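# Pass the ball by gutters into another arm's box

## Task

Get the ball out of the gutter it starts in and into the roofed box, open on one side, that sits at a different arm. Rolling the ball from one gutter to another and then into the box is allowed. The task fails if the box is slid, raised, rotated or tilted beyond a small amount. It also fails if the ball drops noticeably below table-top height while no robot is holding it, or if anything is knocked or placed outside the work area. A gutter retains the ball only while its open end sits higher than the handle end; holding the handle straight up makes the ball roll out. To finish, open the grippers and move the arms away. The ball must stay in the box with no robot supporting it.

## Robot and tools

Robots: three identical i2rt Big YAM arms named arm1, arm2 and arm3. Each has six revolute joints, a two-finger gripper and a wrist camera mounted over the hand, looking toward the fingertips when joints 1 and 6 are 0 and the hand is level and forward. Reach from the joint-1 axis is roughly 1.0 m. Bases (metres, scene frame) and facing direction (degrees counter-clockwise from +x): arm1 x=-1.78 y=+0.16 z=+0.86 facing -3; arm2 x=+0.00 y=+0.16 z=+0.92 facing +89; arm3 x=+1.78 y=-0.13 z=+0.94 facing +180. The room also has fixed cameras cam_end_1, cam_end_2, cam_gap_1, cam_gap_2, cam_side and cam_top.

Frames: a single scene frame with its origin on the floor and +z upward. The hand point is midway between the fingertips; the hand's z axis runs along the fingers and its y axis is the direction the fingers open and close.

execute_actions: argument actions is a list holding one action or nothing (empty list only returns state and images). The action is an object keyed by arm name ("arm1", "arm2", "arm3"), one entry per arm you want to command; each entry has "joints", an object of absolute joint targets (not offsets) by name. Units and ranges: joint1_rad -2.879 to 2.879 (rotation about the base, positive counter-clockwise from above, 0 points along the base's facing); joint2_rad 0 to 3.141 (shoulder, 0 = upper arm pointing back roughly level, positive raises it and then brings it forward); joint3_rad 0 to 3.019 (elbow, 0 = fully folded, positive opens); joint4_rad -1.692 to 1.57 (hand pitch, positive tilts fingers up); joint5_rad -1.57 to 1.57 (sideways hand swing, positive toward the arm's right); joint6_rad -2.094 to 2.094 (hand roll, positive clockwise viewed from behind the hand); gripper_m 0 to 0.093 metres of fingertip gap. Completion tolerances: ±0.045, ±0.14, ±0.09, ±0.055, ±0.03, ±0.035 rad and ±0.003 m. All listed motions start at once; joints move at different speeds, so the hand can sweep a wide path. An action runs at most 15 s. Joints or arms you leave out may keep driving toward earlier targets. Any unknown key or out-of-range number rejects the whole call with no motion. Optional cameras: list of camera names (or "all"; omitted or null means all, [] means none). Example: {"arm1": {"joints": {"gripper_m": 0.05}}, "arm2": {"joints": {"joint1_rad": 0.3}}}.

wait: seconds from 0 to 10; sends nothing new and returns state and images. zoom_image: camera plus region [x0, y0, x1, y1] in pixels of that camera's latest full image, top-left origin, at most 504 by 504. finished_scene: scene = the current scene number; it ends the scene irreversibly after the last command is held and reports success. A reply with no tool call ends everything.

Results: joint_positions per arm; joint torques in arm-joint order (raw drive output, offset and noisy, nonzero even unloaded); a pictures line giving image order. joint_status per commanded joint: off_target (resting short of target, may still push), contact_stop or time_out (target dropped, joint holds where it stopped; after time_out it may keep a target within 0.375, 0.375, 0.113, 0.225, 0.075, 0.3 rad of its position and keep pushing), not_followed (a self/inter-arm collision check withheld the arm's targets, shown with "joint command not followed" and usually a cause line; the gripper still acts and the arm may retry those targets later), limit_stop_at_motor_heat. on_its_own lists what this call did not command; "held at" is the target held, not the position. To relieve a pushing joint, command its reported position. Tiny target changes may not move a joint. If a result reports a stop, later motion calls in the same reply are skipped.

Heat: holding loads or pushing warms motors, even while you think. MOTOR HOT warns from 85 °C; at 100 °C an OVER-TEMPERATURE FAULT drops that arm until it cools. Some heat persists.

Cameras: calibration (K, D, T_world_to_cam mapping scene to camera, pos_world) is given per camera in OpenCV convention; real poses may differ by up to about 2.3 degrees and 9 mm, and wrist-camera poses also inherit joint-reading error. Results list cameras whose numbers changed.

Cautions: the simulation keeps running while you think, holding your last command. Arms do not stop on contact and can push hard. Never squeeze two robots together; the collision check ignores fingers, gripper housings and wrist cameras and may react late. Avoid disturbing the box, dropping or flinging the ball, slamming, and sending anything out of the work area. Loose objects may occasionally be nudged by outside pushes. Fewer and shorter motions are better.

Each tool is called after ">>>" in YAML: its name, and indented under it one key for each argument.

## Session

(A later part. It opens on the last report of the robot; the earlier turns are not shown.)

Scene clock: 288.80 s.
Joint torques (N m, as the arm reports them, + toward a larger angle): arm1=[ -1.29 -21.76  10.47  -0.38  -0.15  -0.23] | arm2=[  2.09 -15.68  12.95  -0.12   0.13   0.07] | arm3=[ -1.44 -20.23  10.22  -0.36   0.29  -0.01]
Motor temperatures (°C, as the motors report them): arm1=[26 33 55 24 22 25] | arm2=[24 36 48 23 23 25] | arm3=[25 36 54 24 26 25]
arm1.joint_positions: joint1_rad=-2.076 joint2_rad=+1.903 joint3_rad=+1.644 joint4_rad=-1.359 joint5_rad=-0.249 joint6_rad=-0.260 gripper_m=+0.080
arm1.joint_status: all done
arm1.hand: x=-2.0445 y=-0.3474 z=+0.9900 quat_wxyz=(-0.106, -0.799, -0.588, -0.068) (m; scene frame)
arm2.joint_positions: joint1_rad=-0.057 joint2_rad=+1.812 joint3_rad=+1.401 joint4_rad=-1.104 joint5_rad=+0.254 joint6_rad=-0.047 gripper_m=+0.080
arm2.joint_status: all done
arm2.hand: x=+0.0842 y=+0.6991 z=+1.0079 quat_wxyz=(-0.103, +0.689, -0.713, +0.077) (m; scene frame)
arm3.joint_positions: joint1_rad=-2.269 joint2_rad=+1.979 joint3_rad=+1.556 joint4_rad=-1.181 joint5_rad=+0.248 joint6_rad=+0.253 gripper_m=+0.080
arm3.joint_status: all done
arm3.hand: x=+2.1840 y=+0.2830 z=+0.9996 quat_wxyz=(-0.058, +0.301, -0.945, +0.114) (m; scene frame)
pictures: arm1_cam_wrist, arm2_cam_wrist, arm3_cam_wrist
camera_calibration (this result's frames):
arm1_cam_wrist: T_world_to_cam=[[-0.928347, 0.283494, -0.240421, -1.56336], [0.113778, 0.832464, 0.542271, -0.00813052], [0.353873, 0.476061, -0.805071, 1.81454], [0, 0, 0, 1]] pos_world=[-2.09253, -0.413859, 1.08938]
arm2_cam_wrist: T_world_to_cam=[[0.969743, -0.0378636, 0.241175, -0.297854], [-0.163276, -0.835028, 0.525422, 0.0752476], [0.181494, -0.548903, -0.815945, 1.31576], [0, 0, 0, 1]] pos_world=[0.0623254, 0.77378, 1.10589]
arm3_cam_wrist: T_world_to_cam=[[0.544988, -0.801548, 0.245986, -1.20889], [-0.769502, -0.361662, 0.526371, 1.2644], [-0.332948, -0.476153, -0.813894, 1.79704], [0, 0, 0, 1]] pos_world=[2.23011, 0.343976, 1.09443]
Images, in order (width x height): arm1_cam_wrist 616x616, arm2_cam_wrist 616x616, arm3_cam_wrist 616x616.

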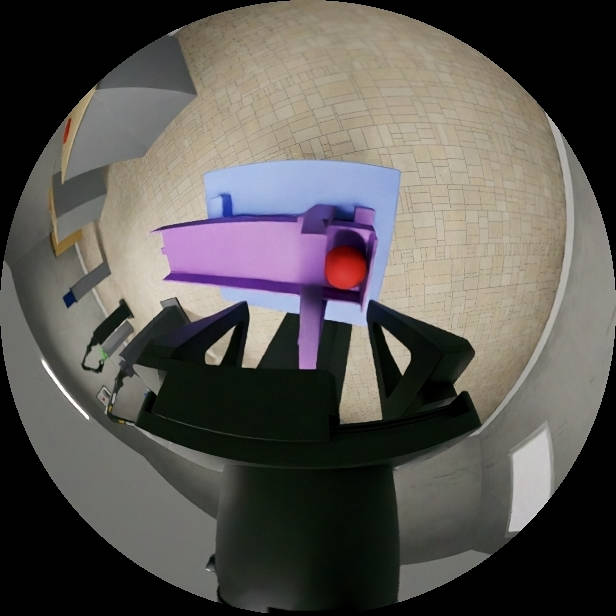

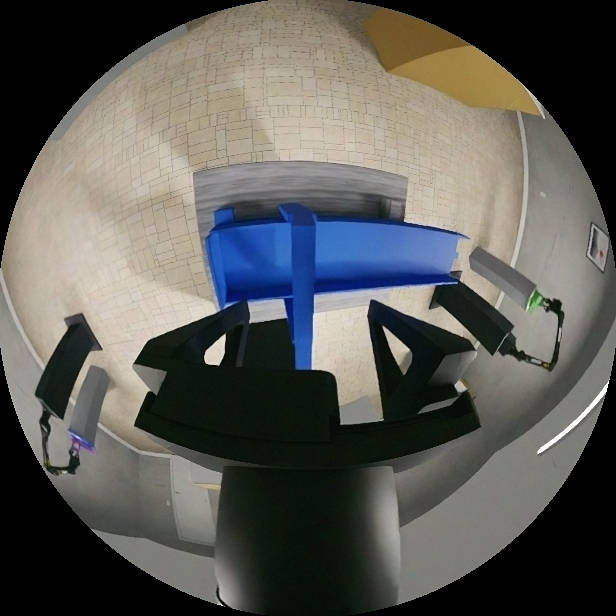

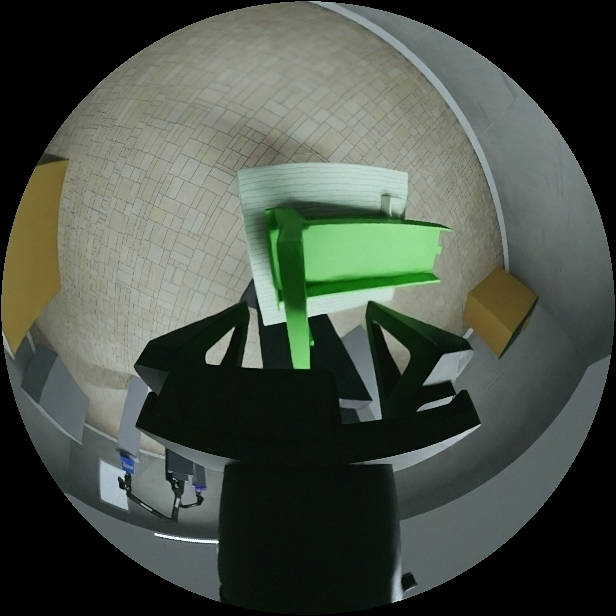

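>>> execute_actions:
  actions:
    - {"arm1":{"joints":{"joint2_rad":1.925}},"arm2":{"joints":{"joint2_rad":1.862}},"arm3":{"joints":{"joint2_rad":2.022}}}
  cameras: ["arm1_cam_wrist","arm2_cam_wrist","arm3_cam_wrist","cam_end_1","cam_end_2"]

Scene clock: 298.20 s.
Joint torques (N m, as the arm reports them, + toward a larger angle): arm1=[ -1.4  -18.89  10.44  -0.37  -0.15  -0.23] | arm2=[  2.06 -15.74  12.82  -0.18   0.13   0.07] | arm3=[ -1.65 -20.83  10.32  -0.13   0.21  -0.05]
Motor temperatures (°C, as the motors report them): arm1=[26 33 55 24 22 25] | arm2=[24 36 48 23 23 25] | arm3=[25 36 55 24 26 25]
arm1.joint_positions: joint1_rad=-2.076 joint2_rad=+1.905 joint3_rad=+1.644 joint4_rad=-1.359 joint5_rad=-0.249 joint6_rad=-0.260 gripper_m=+0.080
arm1.joint_status: all done
arm1.hand: x=-2.0445 y=-0.3474 z=+0.9892 quat_wxyz=(-0.106, -0.799, -0.587, -0.068) (m; scene frame)
arm2.joint_positions: joint1_rad=-0.057 joint2_rad=+1.840 joint3_rad=+1.401 joint4_rad=-1.104 joint5_rad=+0.254 joint6_rad=-0.047 gripper_m=+0.080
arm2.joint_status: all done
arm2.hand: x=+0.0841 y=+0.6978 z=+0.9938 quat_wxyz=(-0.093, +0.691, -0.712, +0.086) (m; scene frame)
arm3.joint_positions: joint1_rad=-2.269 joint2_rad=+2.007 joint3_rad=+1.556 joint4_rad=-1.181 joint5_rad=+0.248 joint6_rad=+0.253 gripper_m=+0.080
arm3.joint_status: all done
arm3.hand: x=+2.1828 y=+0.2813 z=+0.9847 quat_wxyz=(-0.046, +0.302, -0.944, +0.122) (m; scene frame)
pictures: arm1_cam_wrist, arm2_cam_wrist, arm3_cam_wrist, cam_end_1, cam_end_2
camera_calibration (this result's frames):
arm1_cam_wrist: T_world_to_cam=[[-0.928153, 0.283806, -0.240803, -1.56267], [0.11334, 0.831761, 0.54344, -0.00997871], [0.354522, 0.477103, -0.804168, 1.81466], [0, 0, 0, 1]] pos_world=[-2.09261, -0.413984, 1.08842]
arm2_cam_wrist: T_world_to_cam=[[0.970232, -0.0313359, 0.240143, -0.297972], [-0.162165, -0.820535, 0.548111, 0.0487422], [0.17987, -0.570737, -0.80119, 1.30428], [0, 0, 0, 1]] pos_world=[0.0624047, 0.77506, 1.08982]
arm3_cam_wrist: T_world_to_cam=[[0.549181, -0.796526, 0.252878, -1.22322], [-0.760167, -0.35041, 0.547136, 1.22668], [-0.347197, -0.492706, -0.797932, 1.80366], [0, 0, 0, 1]] pos_world=[2.23048, 0.344185, 1.07736]
Images, in order (width x height): arm1_cam_wrist 616x616, arm2_cam_wrist 616x616, arm3_cam_wrist 616x616, cam_end_1 672x504, cam_end_2 672x504.

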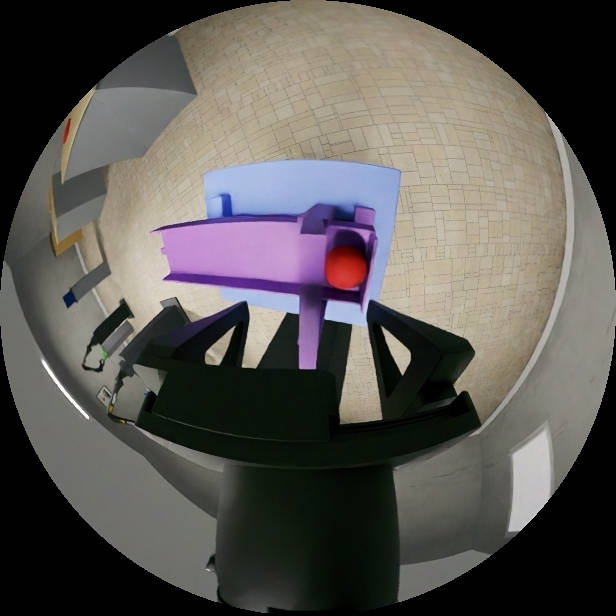

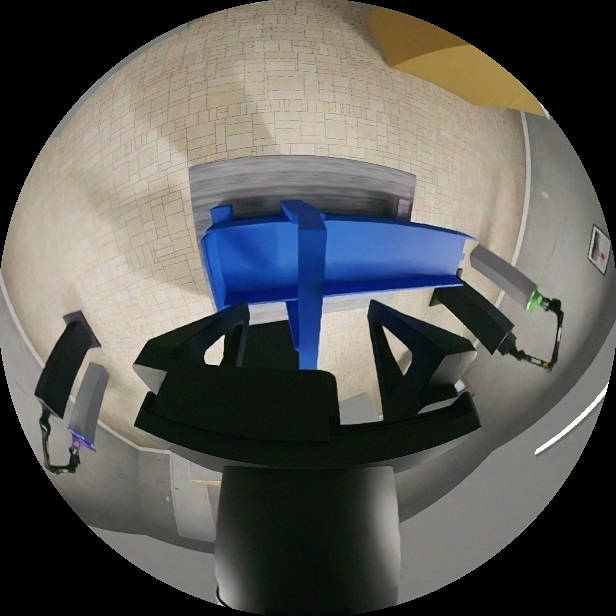

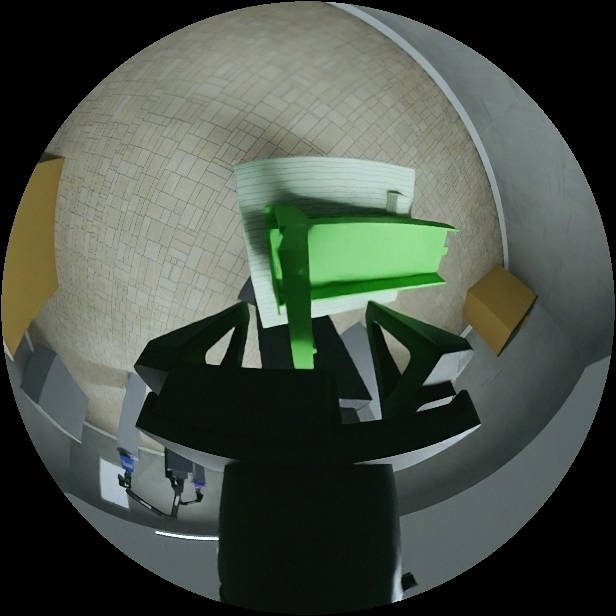

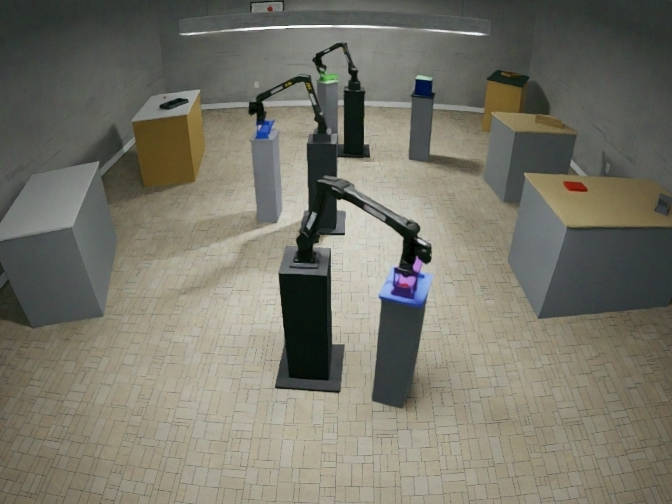

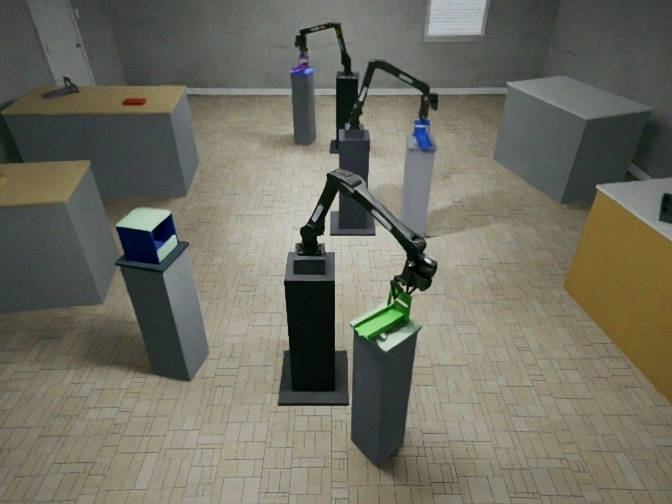

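>>> execute_actions:
  actions:
    - {"arm1":{"joints":{"joint2_rad":1.945}},"arm2":{"joints":{"joint2_rad":1.88}},"arm3":{"joints":{"joint2_rad":2.038}}}
  cameras: ["cam_end_1","cam_end_2"]

Scene clock: 304.50 s.
Joint torques (N m, as the arm reports them, + toward a larger angle): arm1=[ -1.35 -19.8   10.39  -0.43  -0.15  -0.24] | arm2=[  2.06 -15.5   12.72  -0.24   0.13   0.07] | arm3=[ -1.08 -19.99  10.22  -0.02   0.29  -0.01]
Motor temperatures (°C, as the motors report them): arm1=[26 33 55 24 22 25] | arm2=[24 36 48 23 23 25] | arm3=[25 36 55 24 26 25]
arm1.joint_positions: joint1_rad=-2.076 joint2_rad=+1.931 joint3_rad=+1.644 joint4_rad=-1.359 joint5_rad=-0.249 joint6_rad=-0.260 gripper_m=+0.080
arm1.joint_status: all done
arm1.hand: x=-2.0443 y=-0.3472 z=+0.9746 quat_wxyz=(-0.101, -0.800, -0.586, -0.081) (m; scene frame)
arm2.joint_positions: joint1_rad=-0.057 joint2_rad=+1.854 joint3_rad=+1.401 joint4_rad=-1.104 joint5_rad=+0.254 joint6_rad=-0.047 gripper_m=+0.080
arm2.joint_status: all done
arm2.hand: x=+0.0841 y=+0.6969 z=+0.9863 quat_wxyz=(-0.088, +0.691, -0.711, +0.091) (m; scene frame)
arm3.joint_positions: joint1_rad=-2.269 joint2_rad=+2.018 joint3_rad=+1.556 joint4_rad=-1.181 joint5_rad=+0.248 joint6_rad=+0.253 gripper_m=+0.080
arm3.joint_status: all done
arm3.hand: x=+2.1821 y=+0.2804 z=+0.9781 quat_wxyz=(-0.041, +0.303, -0.944, +0.125) (m; scene frame)
pictures: cam_end_1, cam_end_2
Images, in order (width x height): cam_end_1 672x504, cam_end_2 672x504.

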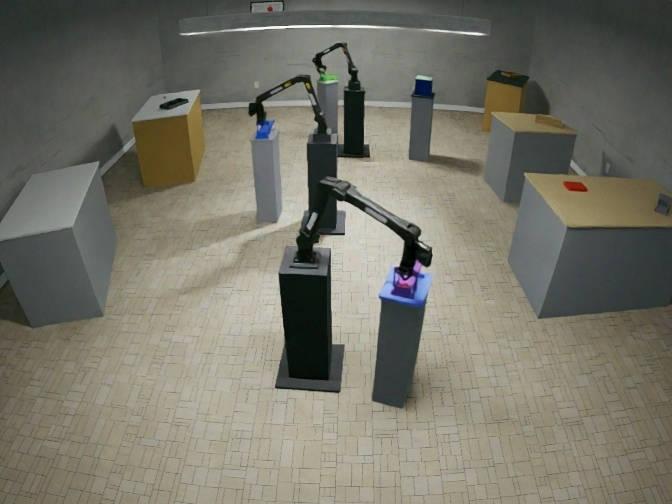

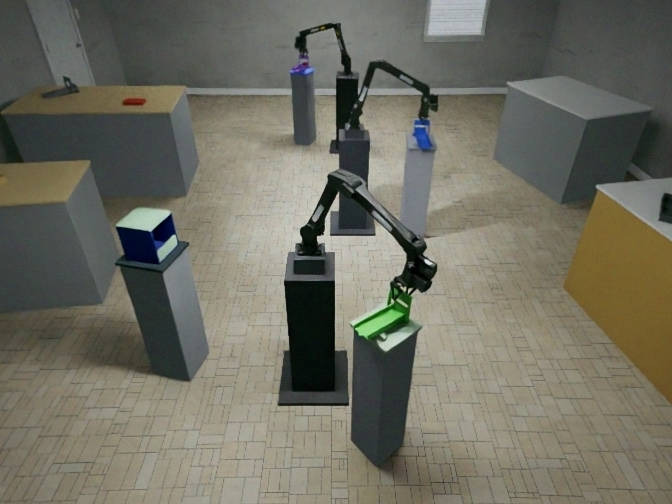

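Now close all grippers.

>>> execute_actions:
  actions:
    - {"arm1":{"joints":{"gripper_m":0.0}},"arm2":{"joints":{"gripper_m":0.0}},"arm3":{"joints":{"gripper_m":0.0}}}
  cameras: ["arm1_cam_wrist","arm2_cam_wrist","arm3_cam_wrist"]

Scene clock: 309.97 s.
Joint torques (N m, as the arm reports them, + toward a larger angle): arm1=[ -1.31 -20.13  10.35  -0.36  -0.3   -0.21] | arm2=[  2.06 -14.91  12.4   -0.14   0.25   0.04] | arm3=[ -1.71 -20.43  10.35  -0.04   0.23   0.03]
Motor temperatures (°C, as the motors report them): arm1=[26 33 55 24 22 25] | arm2=[24 36 48 23 23 25] | arm3=[25 36 55 24 26 25]
arm1.joint_positions: joint1_rad=-2.077 joint2_rad=+1.931 joint3_rad=+1.645 joint4_rad=-1.362 joint5_rad=-0.245 joint6_rad=-0.262 gripper_m=+0.012
arm1.joint_status: gripper_m off_target (ended at +0.012, target +0.000)
arm1.hand: x=-2.0450 y=-0.3463 z=+0.9748 quat_wxyz=(-0.099, -0.800, -0.587, -0.081) (m; scene frame)
arm2.joint_positions: joint1_rad=-0.057 joint2_rad=+1.854 joint3_rad=+1.404 joint4_rad=-1.105 joint5_rad=+0.251 joint6_rad=-0.044 gripper_m=+0.011
arm2.joint_status: gripper_m off_target (ended at +0.011, target +0.000)
arm2.hand: x=+0.0831 y=+0.6979 z=+0.9870 quat_wxyz=(-0.087, +0.691, -0.712, +0.089) (m; scene frame)
arm3.joint_positions: joint1_rad=-2.270 joint2_rad=+2.019 joint3_rad=+1.557 joint4_rad=-1.184 joint5_rad=+0.246 joint6_rad=+0.249 gripper_m=+0.012
arm3.joint_status: gripper_m off_target (ended at +0.012, target +0.000)
arm3.hand: x=+2.1819 y=+0.2798 z=+0.9776 quat_wxyz=(-0.039, +0.305, -0.943, +0.125) (m; scene frame)
pictures: arm1_cam_wrist, arm2_cam_wrist, arm3_cam_wrist
camera_calibration (this result's frames):
arm1_cam_wrist: T_world_to_cam=[[-0.925704, 0.288461, -0.244668, -1.55653], [0.105279, 0.817776, 0.565825, -0.0461415], [0.363302, 0.498028, -0.787388, 1.81161], [0, 0, 0, 1]] pos_world=[-2.09419, -0.415499, 1.07171]
arm2_cam_wrist: T_world_to_cam=[[0.971302, -0.0305509, 0.235879, -0.291756], [-0.161245, -0.813616, 0.558596, 0.0370603], [0.174849, -0.5806, -0.795193, 1.30047], [0, 0, 0, 1]] pos_world=[0.0619715, 0.776294, 1.08224]
arm3_cam_wrist: T_world_to_cam=[[0.554595, -0.791888, 0.255614, -1.23794], [-0.752653, -0.346372, 0.559946, 1.1993], [-0.354877, -0.502932, -0.788113, 1.80704], [0, 0, 0, 1]] pos_world=[2.23049, 0.34391, 1.06904]
Images, in order (width x height): arm1_cam_wrist 616x616, arm2_cam_wrist 616x616, arm3_cam_wrist 616x616.

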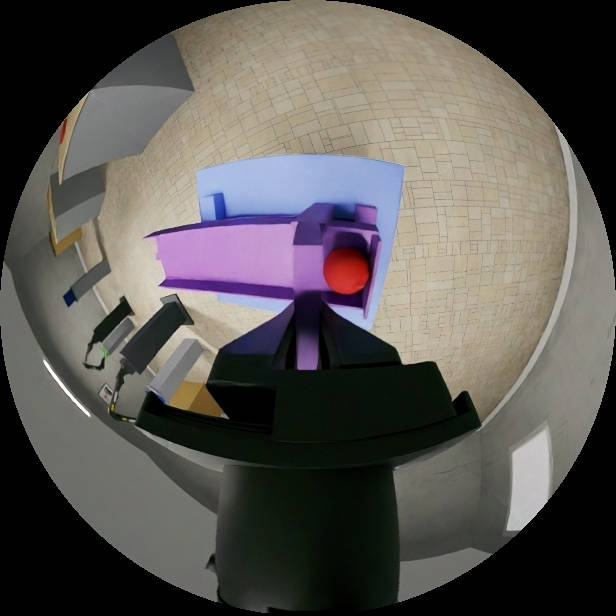

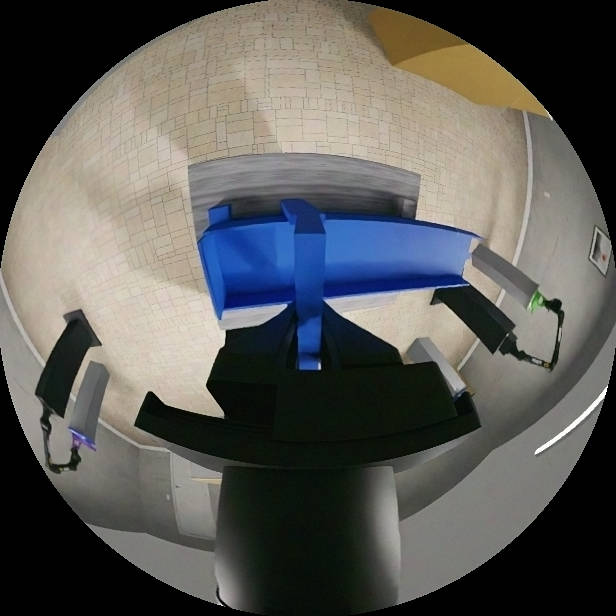

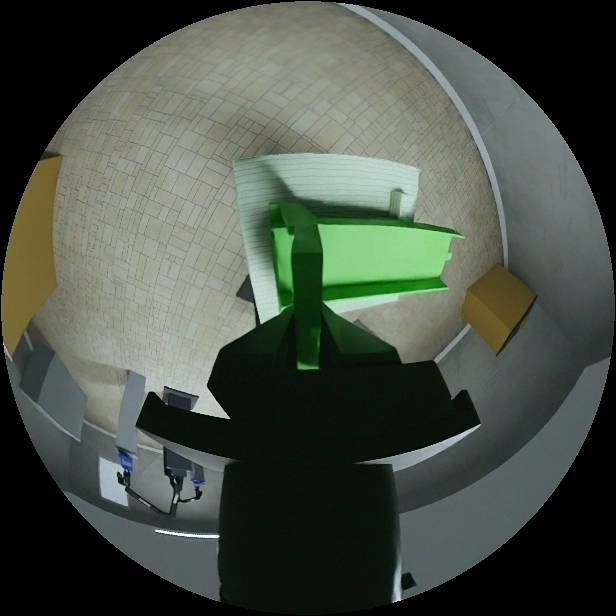

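>>> execute_actions:
  actions:
    - {"arm1":{"joints":{"joint2_rad":1.68,"joint5_rad":-0.5}},"arm2":{"joints":{"joint2_rad":1.58}},"arm3":{"joints":{"joint2_rad":1.74}}}
  cameras: ["arm1_cam_wrist","cam_end_1","cam_end_2"]

Scene clock: 357.90 s.
Joint torques (N m, as the arm reports them, + toward a larger angle): arm1=[ -1.12 -18.72  10.88   0.09  -0.64  -0.22] | arm2=[  1.93 -14.11  13.73   0.42   0.23   0.04] | arm3=[ -1.05 -19.56  10.37   0.45   0.37   0.04]
Motor temperatures (°C, as the motors report them): arm1=[26 33 56 24 23 25] | arm2=[24 36 48 23 23 25] | arm3=[25 37 55 24 26 25]
arm1.joint_positions: joint1_rad=-2.080 joint2_rad=+1.688 joint3_rad=+1.647 joint4_rad=-1.363 joint5_rad=-0.495 joint6_rad=-0.263 gripper_m=+0.012
arm1.joint_status: all done
arm1.hand: x=-2.0052 y=-0.3547 z=+1.1228 quat_wxyz=(-0.257, -0.765, -0.591, -0.014) (m; scene frame)
arm2.joint_positions: joint1_rad=-0.057 joint2_rad=+1.578 joint3_rad=+1.407 joint4_rad=-1.108 joint5_rad=+0.251 joint6_rad=-0.044 gripper_m=+0.011
arm2.joint_status: all done
arm2.hand: x=+0.0832 y=+0.6959 z=+1.1322 quat_wxyz=(-0.189, +0.671, -0.717, -0.003) (m; scene frame)
arm3.joint_positions: joint1_rad=-2.270 joint2_rad=+1.747 joint3_rad=+1.567 joint4_rad=-1.185 joint5_rad=+0.245 joint6_rad=+0.249 gripper_m=+0.012
arm3.joint_status: all done
arm3.hand: x=+2.1857 y=+0.2867 z=+1.1336 quat_wxyz=(-0.157, +0.287, -0.944, +0.050) (m; scene frame)
pictures: arm1_cam_wrist, cam_end_1, cam_end_2
camera_calibration (this result's frames):
arm1_cam_wrist: T_world_to_cam=[[-0.900909, 0.170054, -0.399305, -1.29972], [0.062599, 0.961335, 0.268173, 0.172333], [0.429469, 0.216603, -0.876721, 2.051], [0, 0, 0, 1]] pos_world=[-2.06256, -0.388901, 1.23295]
Images, in order (width x height): arm1_cam_wrist 616x616, cam_end_1 672x504, cam_end_2 672x504.

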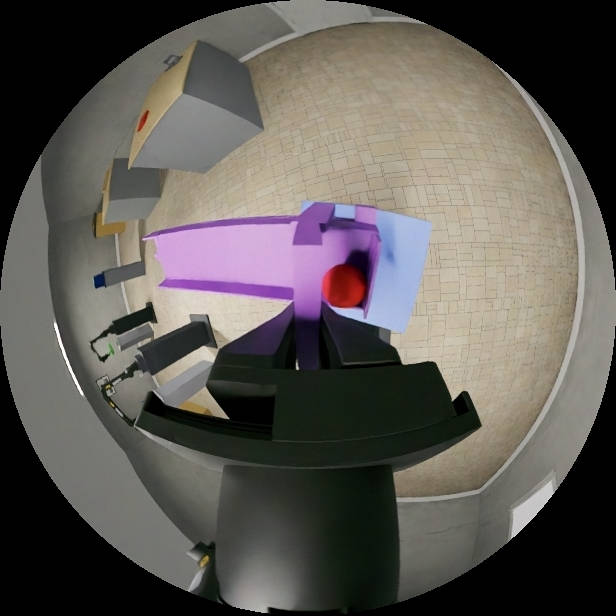

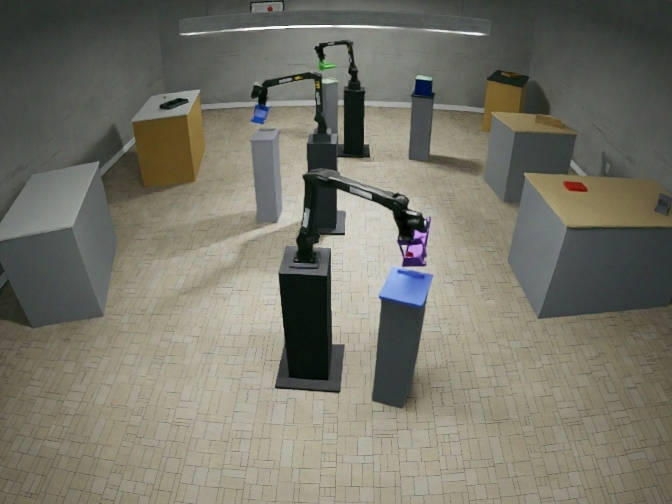

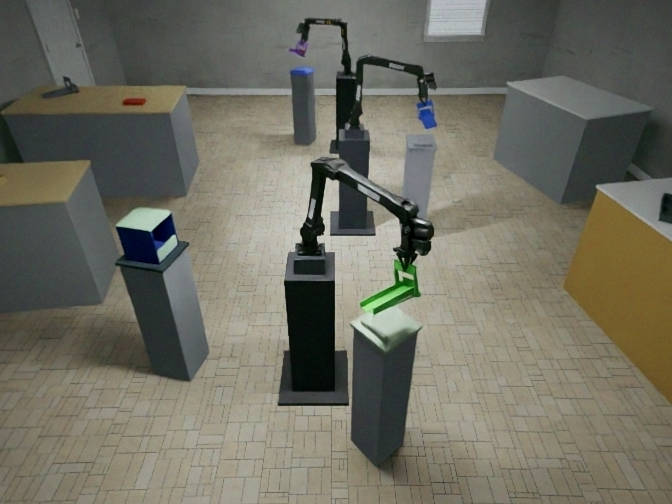

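>>> execute_actions:
  actions:
    - {"arm1":{"joints":{"joint4_rad":-0.95,"joint6_rad":0.6}},"arm2":{"joints":{"joint1_rad":1.0,"joint2_rad":1.9,"joint3_rad":1.8,"joint4_rad":-0.95,"joint5_rad":0.0,"joint6_rad":-1.571}},"arm3":{"joints":{"joint1_rad":-1.0,"joint2_rad":1.0,"joint3_rad":0.92,"joint4_rad":-1.1,"joint5_rad":0.0,"joint6_rad":-1.571}}}
  cameras: ["arm1_cam_wrist","cam_end_1","cam_end_2"]

Scene clock: 400.87 s.
Joint torques (N m, as the arm reports them, + toward a larger angle): arm1=[ -1.08 -19.62  11.3    1.97  -0.57  -0.11] | arm2=[  1.74 -22.52  15.86   1.48  -0.19  -0.06] | arm3=[ 0.29 -6.19  8.79  0.93  0.08 -0.04]
Motor temperatures (°C, as the motors report them): arm1=[26 33 58 24 23 25] | arm2=[24 36 50 23 23 25] | arm3=[25 36 56 24 26 25]
arm1.joint_positions: joint1_rad=-2.080 joint2_rad=+1.688 joint3_rad=+1.647 joint4_rad=-0.979 joint5_rad=-0.493 joint6_rad=+0.590 gripper_m=+0.012
arm1.joint_status: all done
arm1.hand: x=-2.0482 y=-0.4229 z=+1.1528 quat_wxyz=(-0.353, -0.899, -0.259, +0.015) (m; scene frame)
arm2.joint_positions: joint1_rad=+0.995 joint2_rad=+1.929 joint3_rad=+1.750 joint4_rad=-0.960 joint5_rad=+0.001 joint6_rad=-1.563 gripper_m=+0.011
arm2.joint_status: all done
arm2.hand: x=-0.5773 y=+0.5525 z=+1.0895 quat_wxyz=(-0.188, +0.864, +0.455, -0.102) (m; scene frame)
arm3.joint_positions: joint1_rad=-1.005 joint2_rad=+1.006 joint3_rad=+0.912 joint4_rad=-1.104 joint5_rad=-0.003 joint6_rad=-1.560 gripper_m=+0.012
arm3.joint_status: all done
arm3.hand: x=+1.5931 y=+0.1657 z=+1.1605 quat_wxyz=(-0.177, +0.946, +0.268, -0.048) (m; scene frame)
pictures: arm1_cam_wrist, cam_end_1, cam_end_2
camera_calibration (this result's frames):
arm1_cam_wrist: T_world_to_cam=[[-0.482187, 0.620444, -0.618502, -0.014105], [0.61973, 0.74058, 0.25976, 1.28996], [0.619217, -0.258051, -0.741606, 2.14274], [0, 0, 0, 1]] pos_world=[-2.13305, -0.393632, 1.24526]
Images, in order (width x height): arm1_cam_wrist 616x616, cam_end_1 672x504, cam_end_2 672x504.

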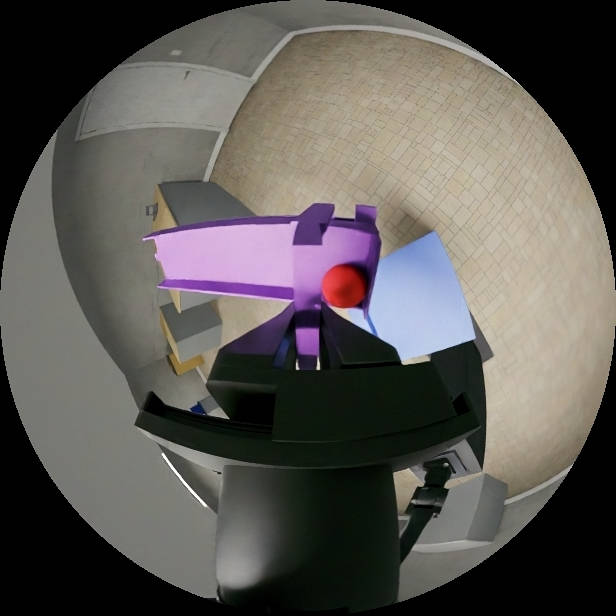

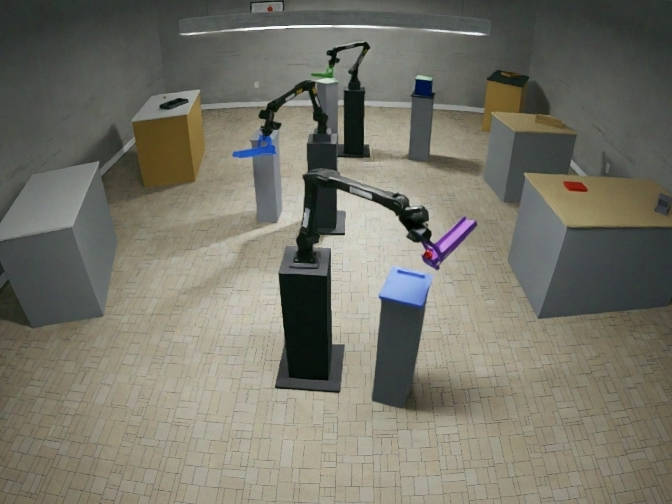

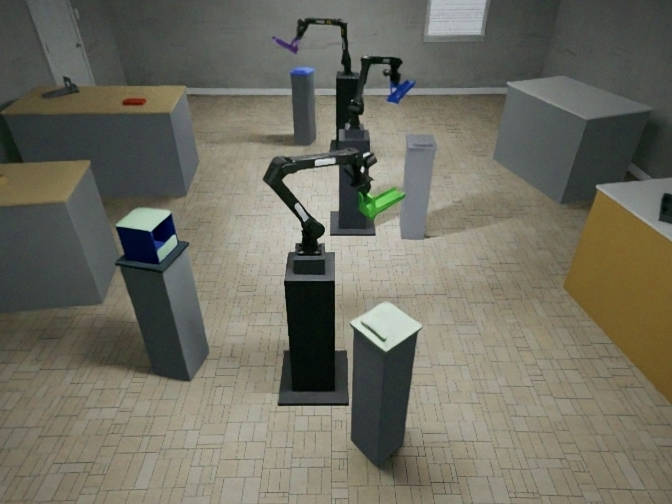

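>>> execute_actions:
  actions:
    - {"arm1":{"joints":{"joint1_rad":-0.30,"joint2_rad":1.75,"joint3_rad":1.78,"joint4_rad":-0.97,"joint5_rad":0.0,"joint6_rad":1.571}},"arm2":{"joints":{"joint1_rad":1.583,"joint2_rad":2.215,"joint3_rad":2.025,"joint4_rad":-0.905,"joint5_rad":0.0,"joint6_rad":-1.571}},"arm3":{"joints":{"joint1_rad":1.1}}}
  cameras: ["arm1_cam_wrist","arm3_cam_wrist","cam_end_1","cam_gap_1","cam_side"]

Scene clock: 423.23 s.
Joint torques (N m, as the arm reports them, + toward a larger angle): arm1=[ -1.26 -22.37  13.26   1.2    0.15  -0.1 ] | arm2=[  1.27 -26.44  13.82   1.37  -0.17  -0.01] | arm3=[ 0.51 -6.54  9.19  0.7  -0.09 -0.02]
Motor temperatures (°C, as the motors report them): arm1=[26 34 61 24 23 25] | arm2=[24 39 53 23 23 25] | arm3=[25 34 54 24 26 25]
arm1.joint_positions: joint1_rad=-0.293 joint2_rad=+1.771 joint3_rad=+1.714 joint4_rad=-0.979 joint5_rad=-0.002 joint6_rad=+1.562 gripper_m=+0.012
arm1.joint_status: all done
arm1.hand: x=-1.1490 y=-0.0704 z=+1.1167 quat_wxyz=(-0.216, -0.786, -0.559, -0.152) (m; scene frame)
arm2.joint_positions: joint1_rad=+1.589 joint2_rad=+2.249 joint3_rad=+1.993 joint4_rad=-0.914 joint5_rad=+0.000 joint6_rad=-1.568 gripper_m=+0.011
arm2.joint_status: all done
arm2.hand: x=-0.7778 y=+0.1620 z=+0.9806 quat_wxyz=(-0.140, +0.694, +0.692, -0.142) (m; scene frame)
arm3.joint_positions: joint1_rad=+1.094 joint2_rad=+1.006 joint3_rad=+0.912 joint4_rad=-1.104 joint5_rad=-0.001 joint6_rad=-1.562 gripper_m=+0.012
arm3.joint_status: all done
arm3.hand: x=+1.6163 y=-0.4345 z=+1.1598 quat_wxyz=(-0.037, +0.240, +0.954, -0.178) (m; scene frame)
pictures: arm1_cam_wrist, arm3_cam_wrist, cam_end_1, cam_gap_1, cam_side
camera_calibration (this result's frames):
arm1_cam_wrist: T_world_to_cam=[[-0.818641, 0.2795, -0.501705, -0.362587], [-0.00441604, 0.870495, 0.492158, -0.486523], [0.574289, 0.405116, -0.711388, 1.61147], [0, 0, 0, 1]] pos_world=[-1.22443, -0.127974, 1.20392]
arm3_cam_wrist: T_world_to_cam=[[-0.456267, -0.816628, 0.353468, -0.0268218], [-0.623783, 0.576813, 0.52743, 0.654708], [-0.634599, 0.0201615, -0.772579, 2.05201], [0, 0, 0, 1]] pos_world=[1.69836, -0.440919, 1.2495]
Images, in order (width x height): arm1_cam_wrist 616x616, arm3_cam_wrist 616x616, cam_end_1 672x504, cam_gap_1 672x504, cam_side 672x504.

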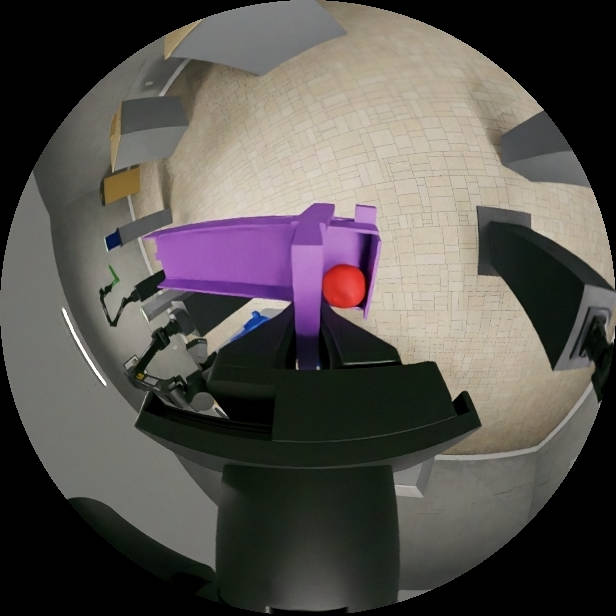

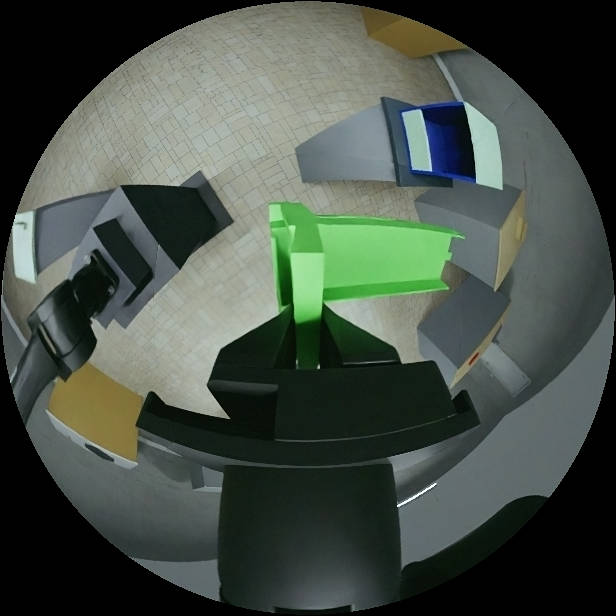

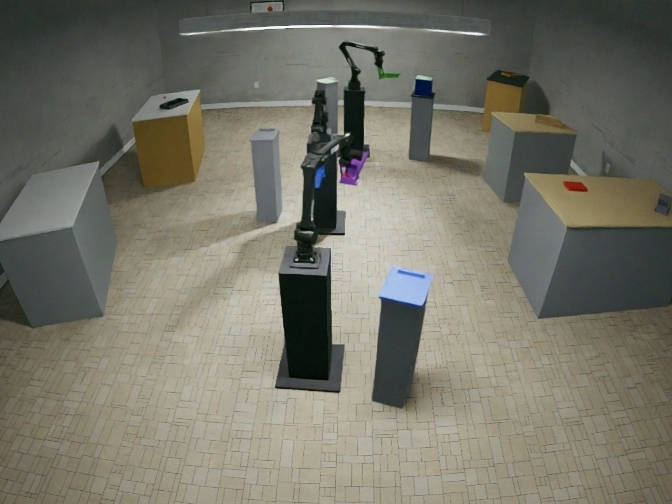

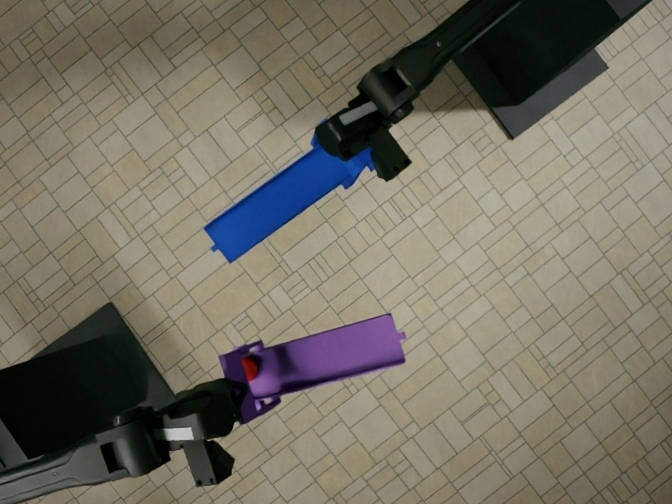

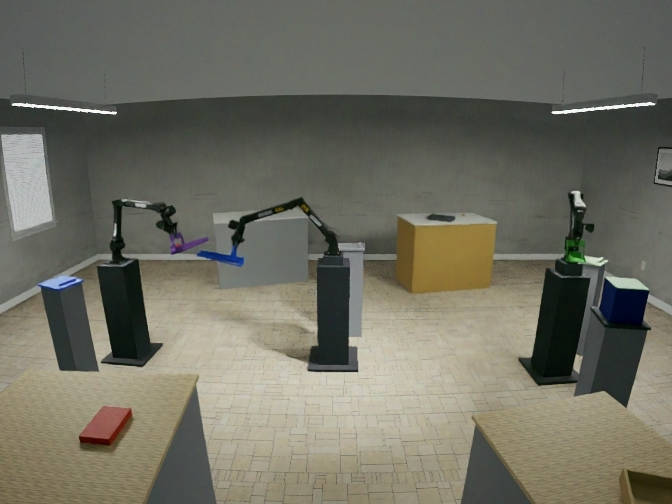

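>>> zoom_image:
  camera: "arm3_cam_wrist"
  region: [370, 85, 520, 205]

Region (370, 85, 520, 205) of arm3_cam_wrist's 616x616 image, scaled by 3.360, with more detail than that image has; it fills the top 403 rows of this view, and the rest is white.

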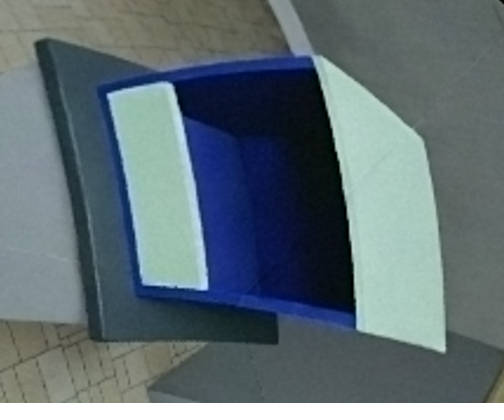

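>>> execute_actions:
  actions:
    - {"arm1":{"joints":{"joint1_rad":0.05,"joint2_rad":1.685,"joint3_rad":1.70,"joint4_rad":-1.18}},"arm3":{"joints":{"joint1_rad":1.42}}}
  cameras: ["arm1_cam_wrist","arm3_cam_wrist","cam_gap_1","cam_side"]

Scene clock: 467.80 s.
Joint torques (N m, as the arm reports them, + toward a larger angle): arm1=[ -0.13 -21.64   8.26   0.47   0.05  -0.12] | arm2=[  1.22 -26.65  13.85   1.38  -0.17  -0.02] | arm3=[ 0.86 -6.55  9.19  0.96 -0.01 -0.02]
Motor temperatures (°C, as the motors report them): arm1=[26 35 68 24 23 25] | arm2=[24 44 51 23 23 25] | arm3=[25 32 53 24 26 25]
arm1.joint_positions: joint1_rad=+0.042 joint2_rad=+1.712 joint3_rad=+1.700 joint4_rad=-1.174 joint5_rad=+0.001 joint6_rad=+1.565 gripper_m=+0.012
arm1.joint_status: all done
arm1.hand: x=-1.1634 y=+0.1497 z=+1.1252 quat_wxyz=(-0.137, -0.695, -0.693, -0.134) (m; scene frame)
arm2.joint_positions: joint1_rad=+1.589 joint2_rad=+2.249 joint3_rad=+1.993 joint4_rad=-0.914 joint5_rad=+0.000 joint6_rad=-1.568 gripper_m=+0.011
arm2.joint_status: not commanded
arm2.hand: x=-0.7778 y=+0.1620 z=+0.9806 quat_wxyz=(-0.140, +0.694, +0.692, -0.142) (m; scene frame)
arm3.joint_positions: joint1_rad=+1.416 joint2_rad=+1.006 joint3_rad=+0.912 joint4_rad=-1.104 joint5_rad=+0.000 joint6_rad=-1.562 gripper_m=+0.012
arm3.joint_status: all done
arm3.hand: x=+1.7214 y=-0.4696 z=+1.1610 quat_wxyz=(-0.008, +0.084, +0.979, -0.184) (m; scene frame)
pictures: arm1_cam_wrist, arm3_cam_wrist, cam_gap_1, cam_side
camera_calibration (this result's frames):
arm1_cam_wrist: T_world_to_cam=[[-0.930269, -0.00140671, -0.366874, -0.671158], [-0.210422, 0.821212, 0.530409, -0.957694], [0.300535, 0.570622, -0.764244, 1.2528], [0, 0, 0, 1]] pos_world=[-1.20239, 0.0706533, 1.21918]
arm3_cam_wrist: T_world_to_cam=[[-0.175217, -0.917588, 0.356836, -0.543115], [-0.774508, 0.352226, 0.525428, 0.896203], [-0.607813, -0.184308, -0.772395, 1.97806], [0, 0, 0, 1]] pos_world=[1.80125, -0.449449, 1.25076]
Images, in order (width x height): arm1_cam_wrist 616x616, arm3_cam_wrist 616x616, cam_gap_1 672x504, cam_side 672x504.

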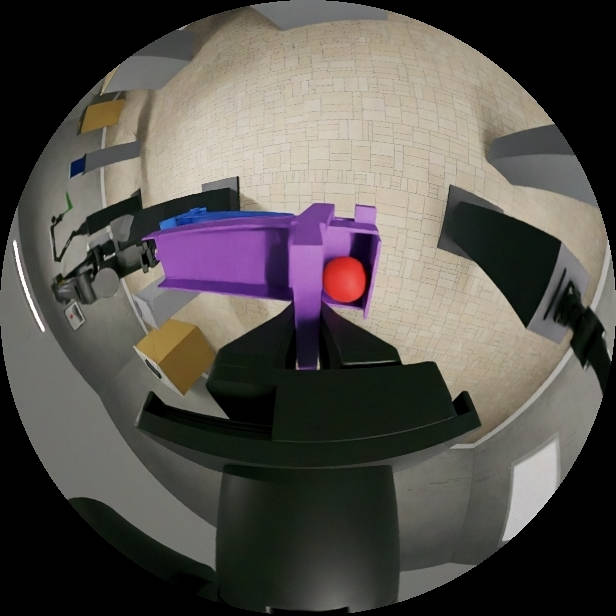

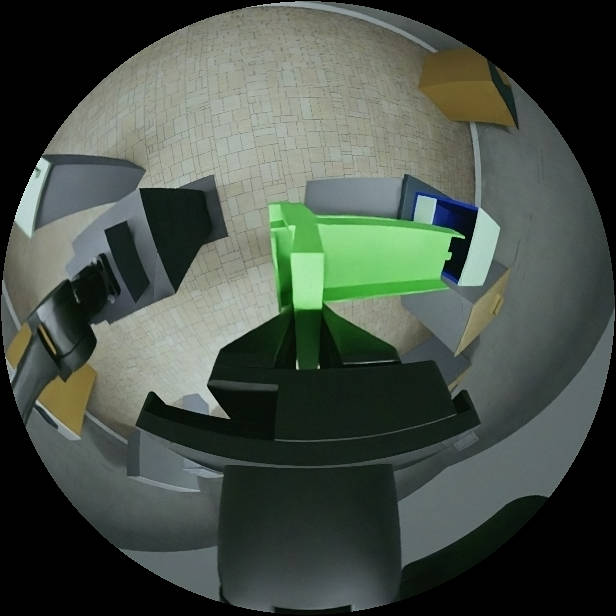

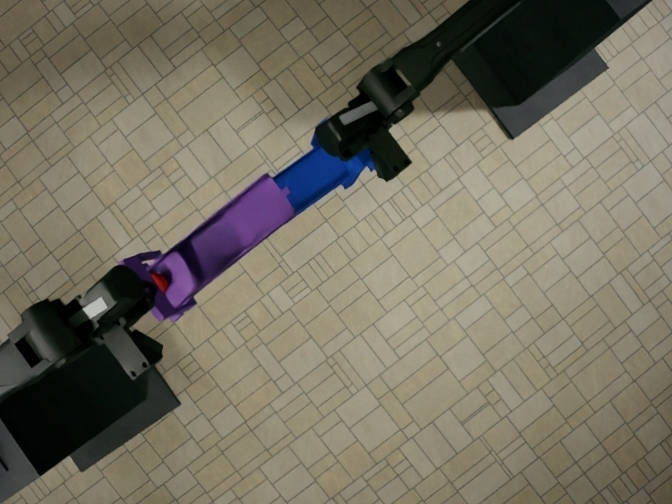

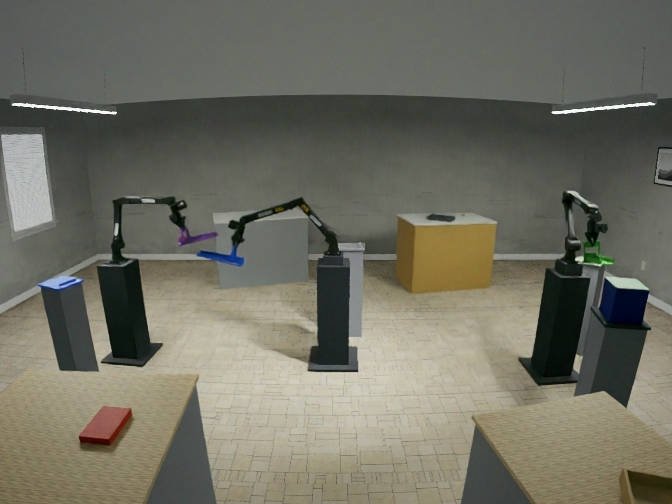

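>>> zoom_image:
  camera: "cam_gap_1"
  region: [180, 120, 380, 300]

>>> zoom_image:
  camera: "arm3_cam_wrist"
  region: [390, 160, 520, 300]

Region (180, 120, 380, 300) of cam_gap_1's 672x504 image, scaled by 2.520, with more detail than that image has; it fills the top 454 rows of this view, and the rest is white.

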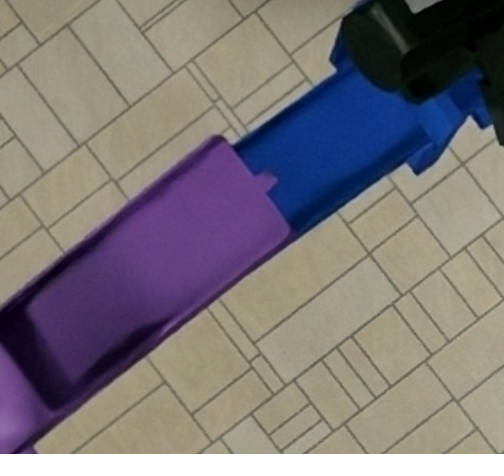

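Region (390, 160, 520, 300) of arm3_cam_wrist's 616x616 image, scaled by 3.600, with more detail than that image has; it fills the left 468 columns of this view, and the rest is white.

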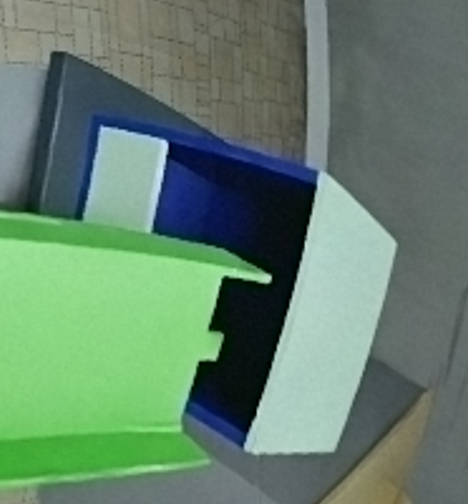

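>>> execute_actions:
  actions:
    - {"arm1":{"joints":{"joint1_rad":0.066,"joint4_rad":-1.475}}}
  cameras: ["arm1_cam_wrist","arm2_cam_wrist","cam_gap_1","cam_side"]

Scene clock: 511.00 s.
Joint torques (N m, as the arm reports them, + toward a larger angle): arm1=[ -0.43 -20.89   7.88  -0.15   0.05  -0.1 ] | arm2=[  1.25 -26.65  13.87   1.39  -0.17  -0.02] | arm3=[ 0.39 -6.31  9.21  0.86 -0.01  0.01]
Motor temperatures (°C, as the motors report them): arm1=[26 35 56 24 23 25] | arm2=[24 46 52 23 23 25] | arm3=[25 31 53 24 26 25]
arm1.joint_positions: joint1_rad=+0.060 joint2_rad=+1.712 joint3_rad=+1.700 joint4_rad=-1.465 joint5_rad=+0.001 joint6_rad=+1.565 gripper_m=+0.012
arm1.joint_status: all done
arm1.hand: x=-1.2327 y=+0.1604 z=+1.1083 quat_wxyz=(-0.033, -0.701, -0.711, -0.033) (m; scene frame)
arm2.joint_positions: joint1_rad=+1.589 joint2_rad=+2.249 joint3_rad=+1.993 joint4_rad=-0.914 joint5_rad=+0.000 joint6_rad=-1.568 gripper_m=+0.011
arm2.joint_status: not commanded
arm2.hand: x=-0.7778 y=+0.1620 z=+0.9806 quat_wxyz=(-0.140, +0.694, +0.692, -0.142) (m; scene frame)
arm3.joint_positions: joint1_rad=+1.416 joint2_rad=+1.006 joint3_rad=+0.912 joint4_rad=-1.104 joint5_rad=+0.000 joint6_rad=-1.562 gripper_m=+0.012
arm3.joint_status: not commanded
arm3.hand: x=+1.7214 y=-0.4696 z=+1.1610 quat_wxyz=(-0.008, +0.084, +0.979, -0.184) (m; scene frame)
pictures: arm1_cam_wrist, arm2_cam_wrist, cam_gap_1, cam_side
camera_calibration (this result's frames):
arm1_cam_wrist: T_world_to_cam=[[-0.996242, -0.0190168, -0.084497, -1.13325], [-0.0640348, 0.818624, 0.570749, -0.835949], [0.0583175, 0.574015, -0.816766, 1.01372], [0, 0, 0, 1]] pos_world=[-1.24164, 0.0808886, 1.20933]
arm2_cam_wrist: T_world_to_cam=[[-0.9246, 0.00334044, 0.380926, -1.0928], [0.221288, 0.818655, 0.52994, -0.472934], [-0.310077, 0.574276, -0.757667, 0.533618], [0, 0, 0, 1]] pos_world=[-0.740281, 0.0843757, 1.07121]
Images, in order (width x height): arm1_cam_wrist 616x616, arm2_cam_wrist 616x616, cam_gap_1 672x504, cam_side 672x504.

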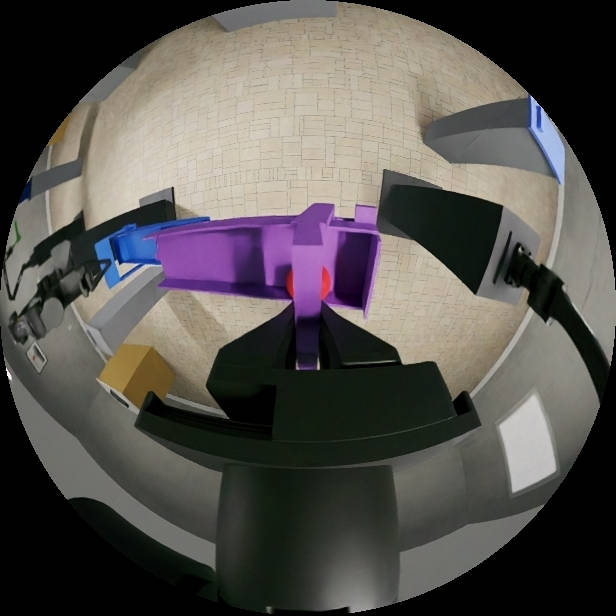

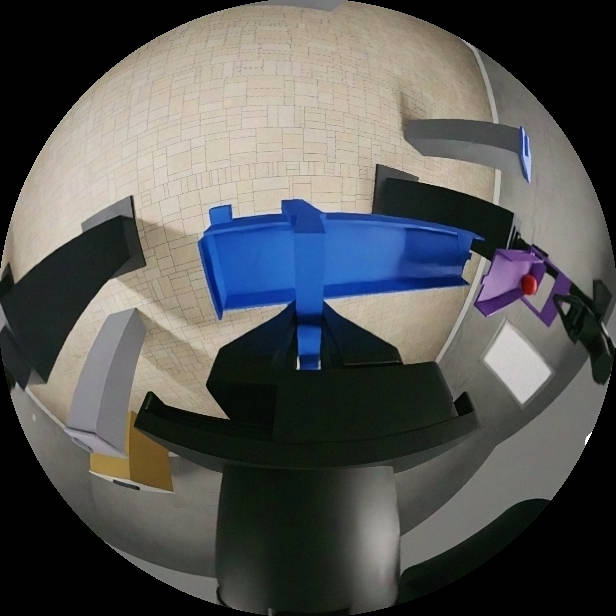

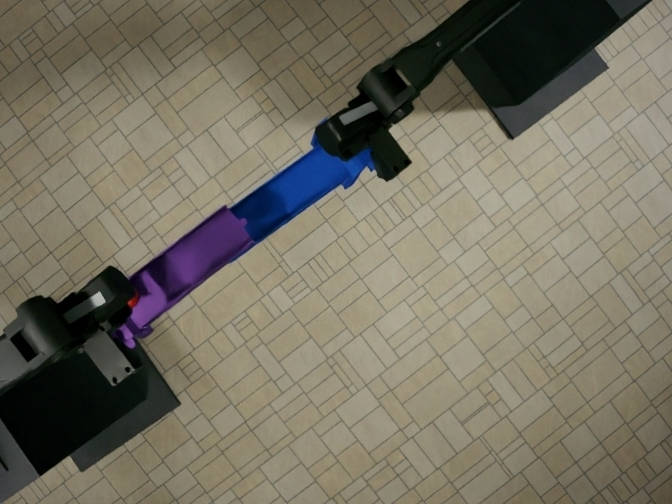

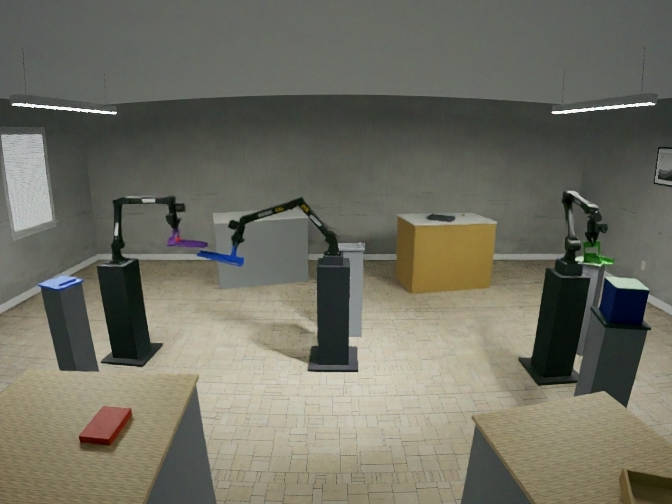

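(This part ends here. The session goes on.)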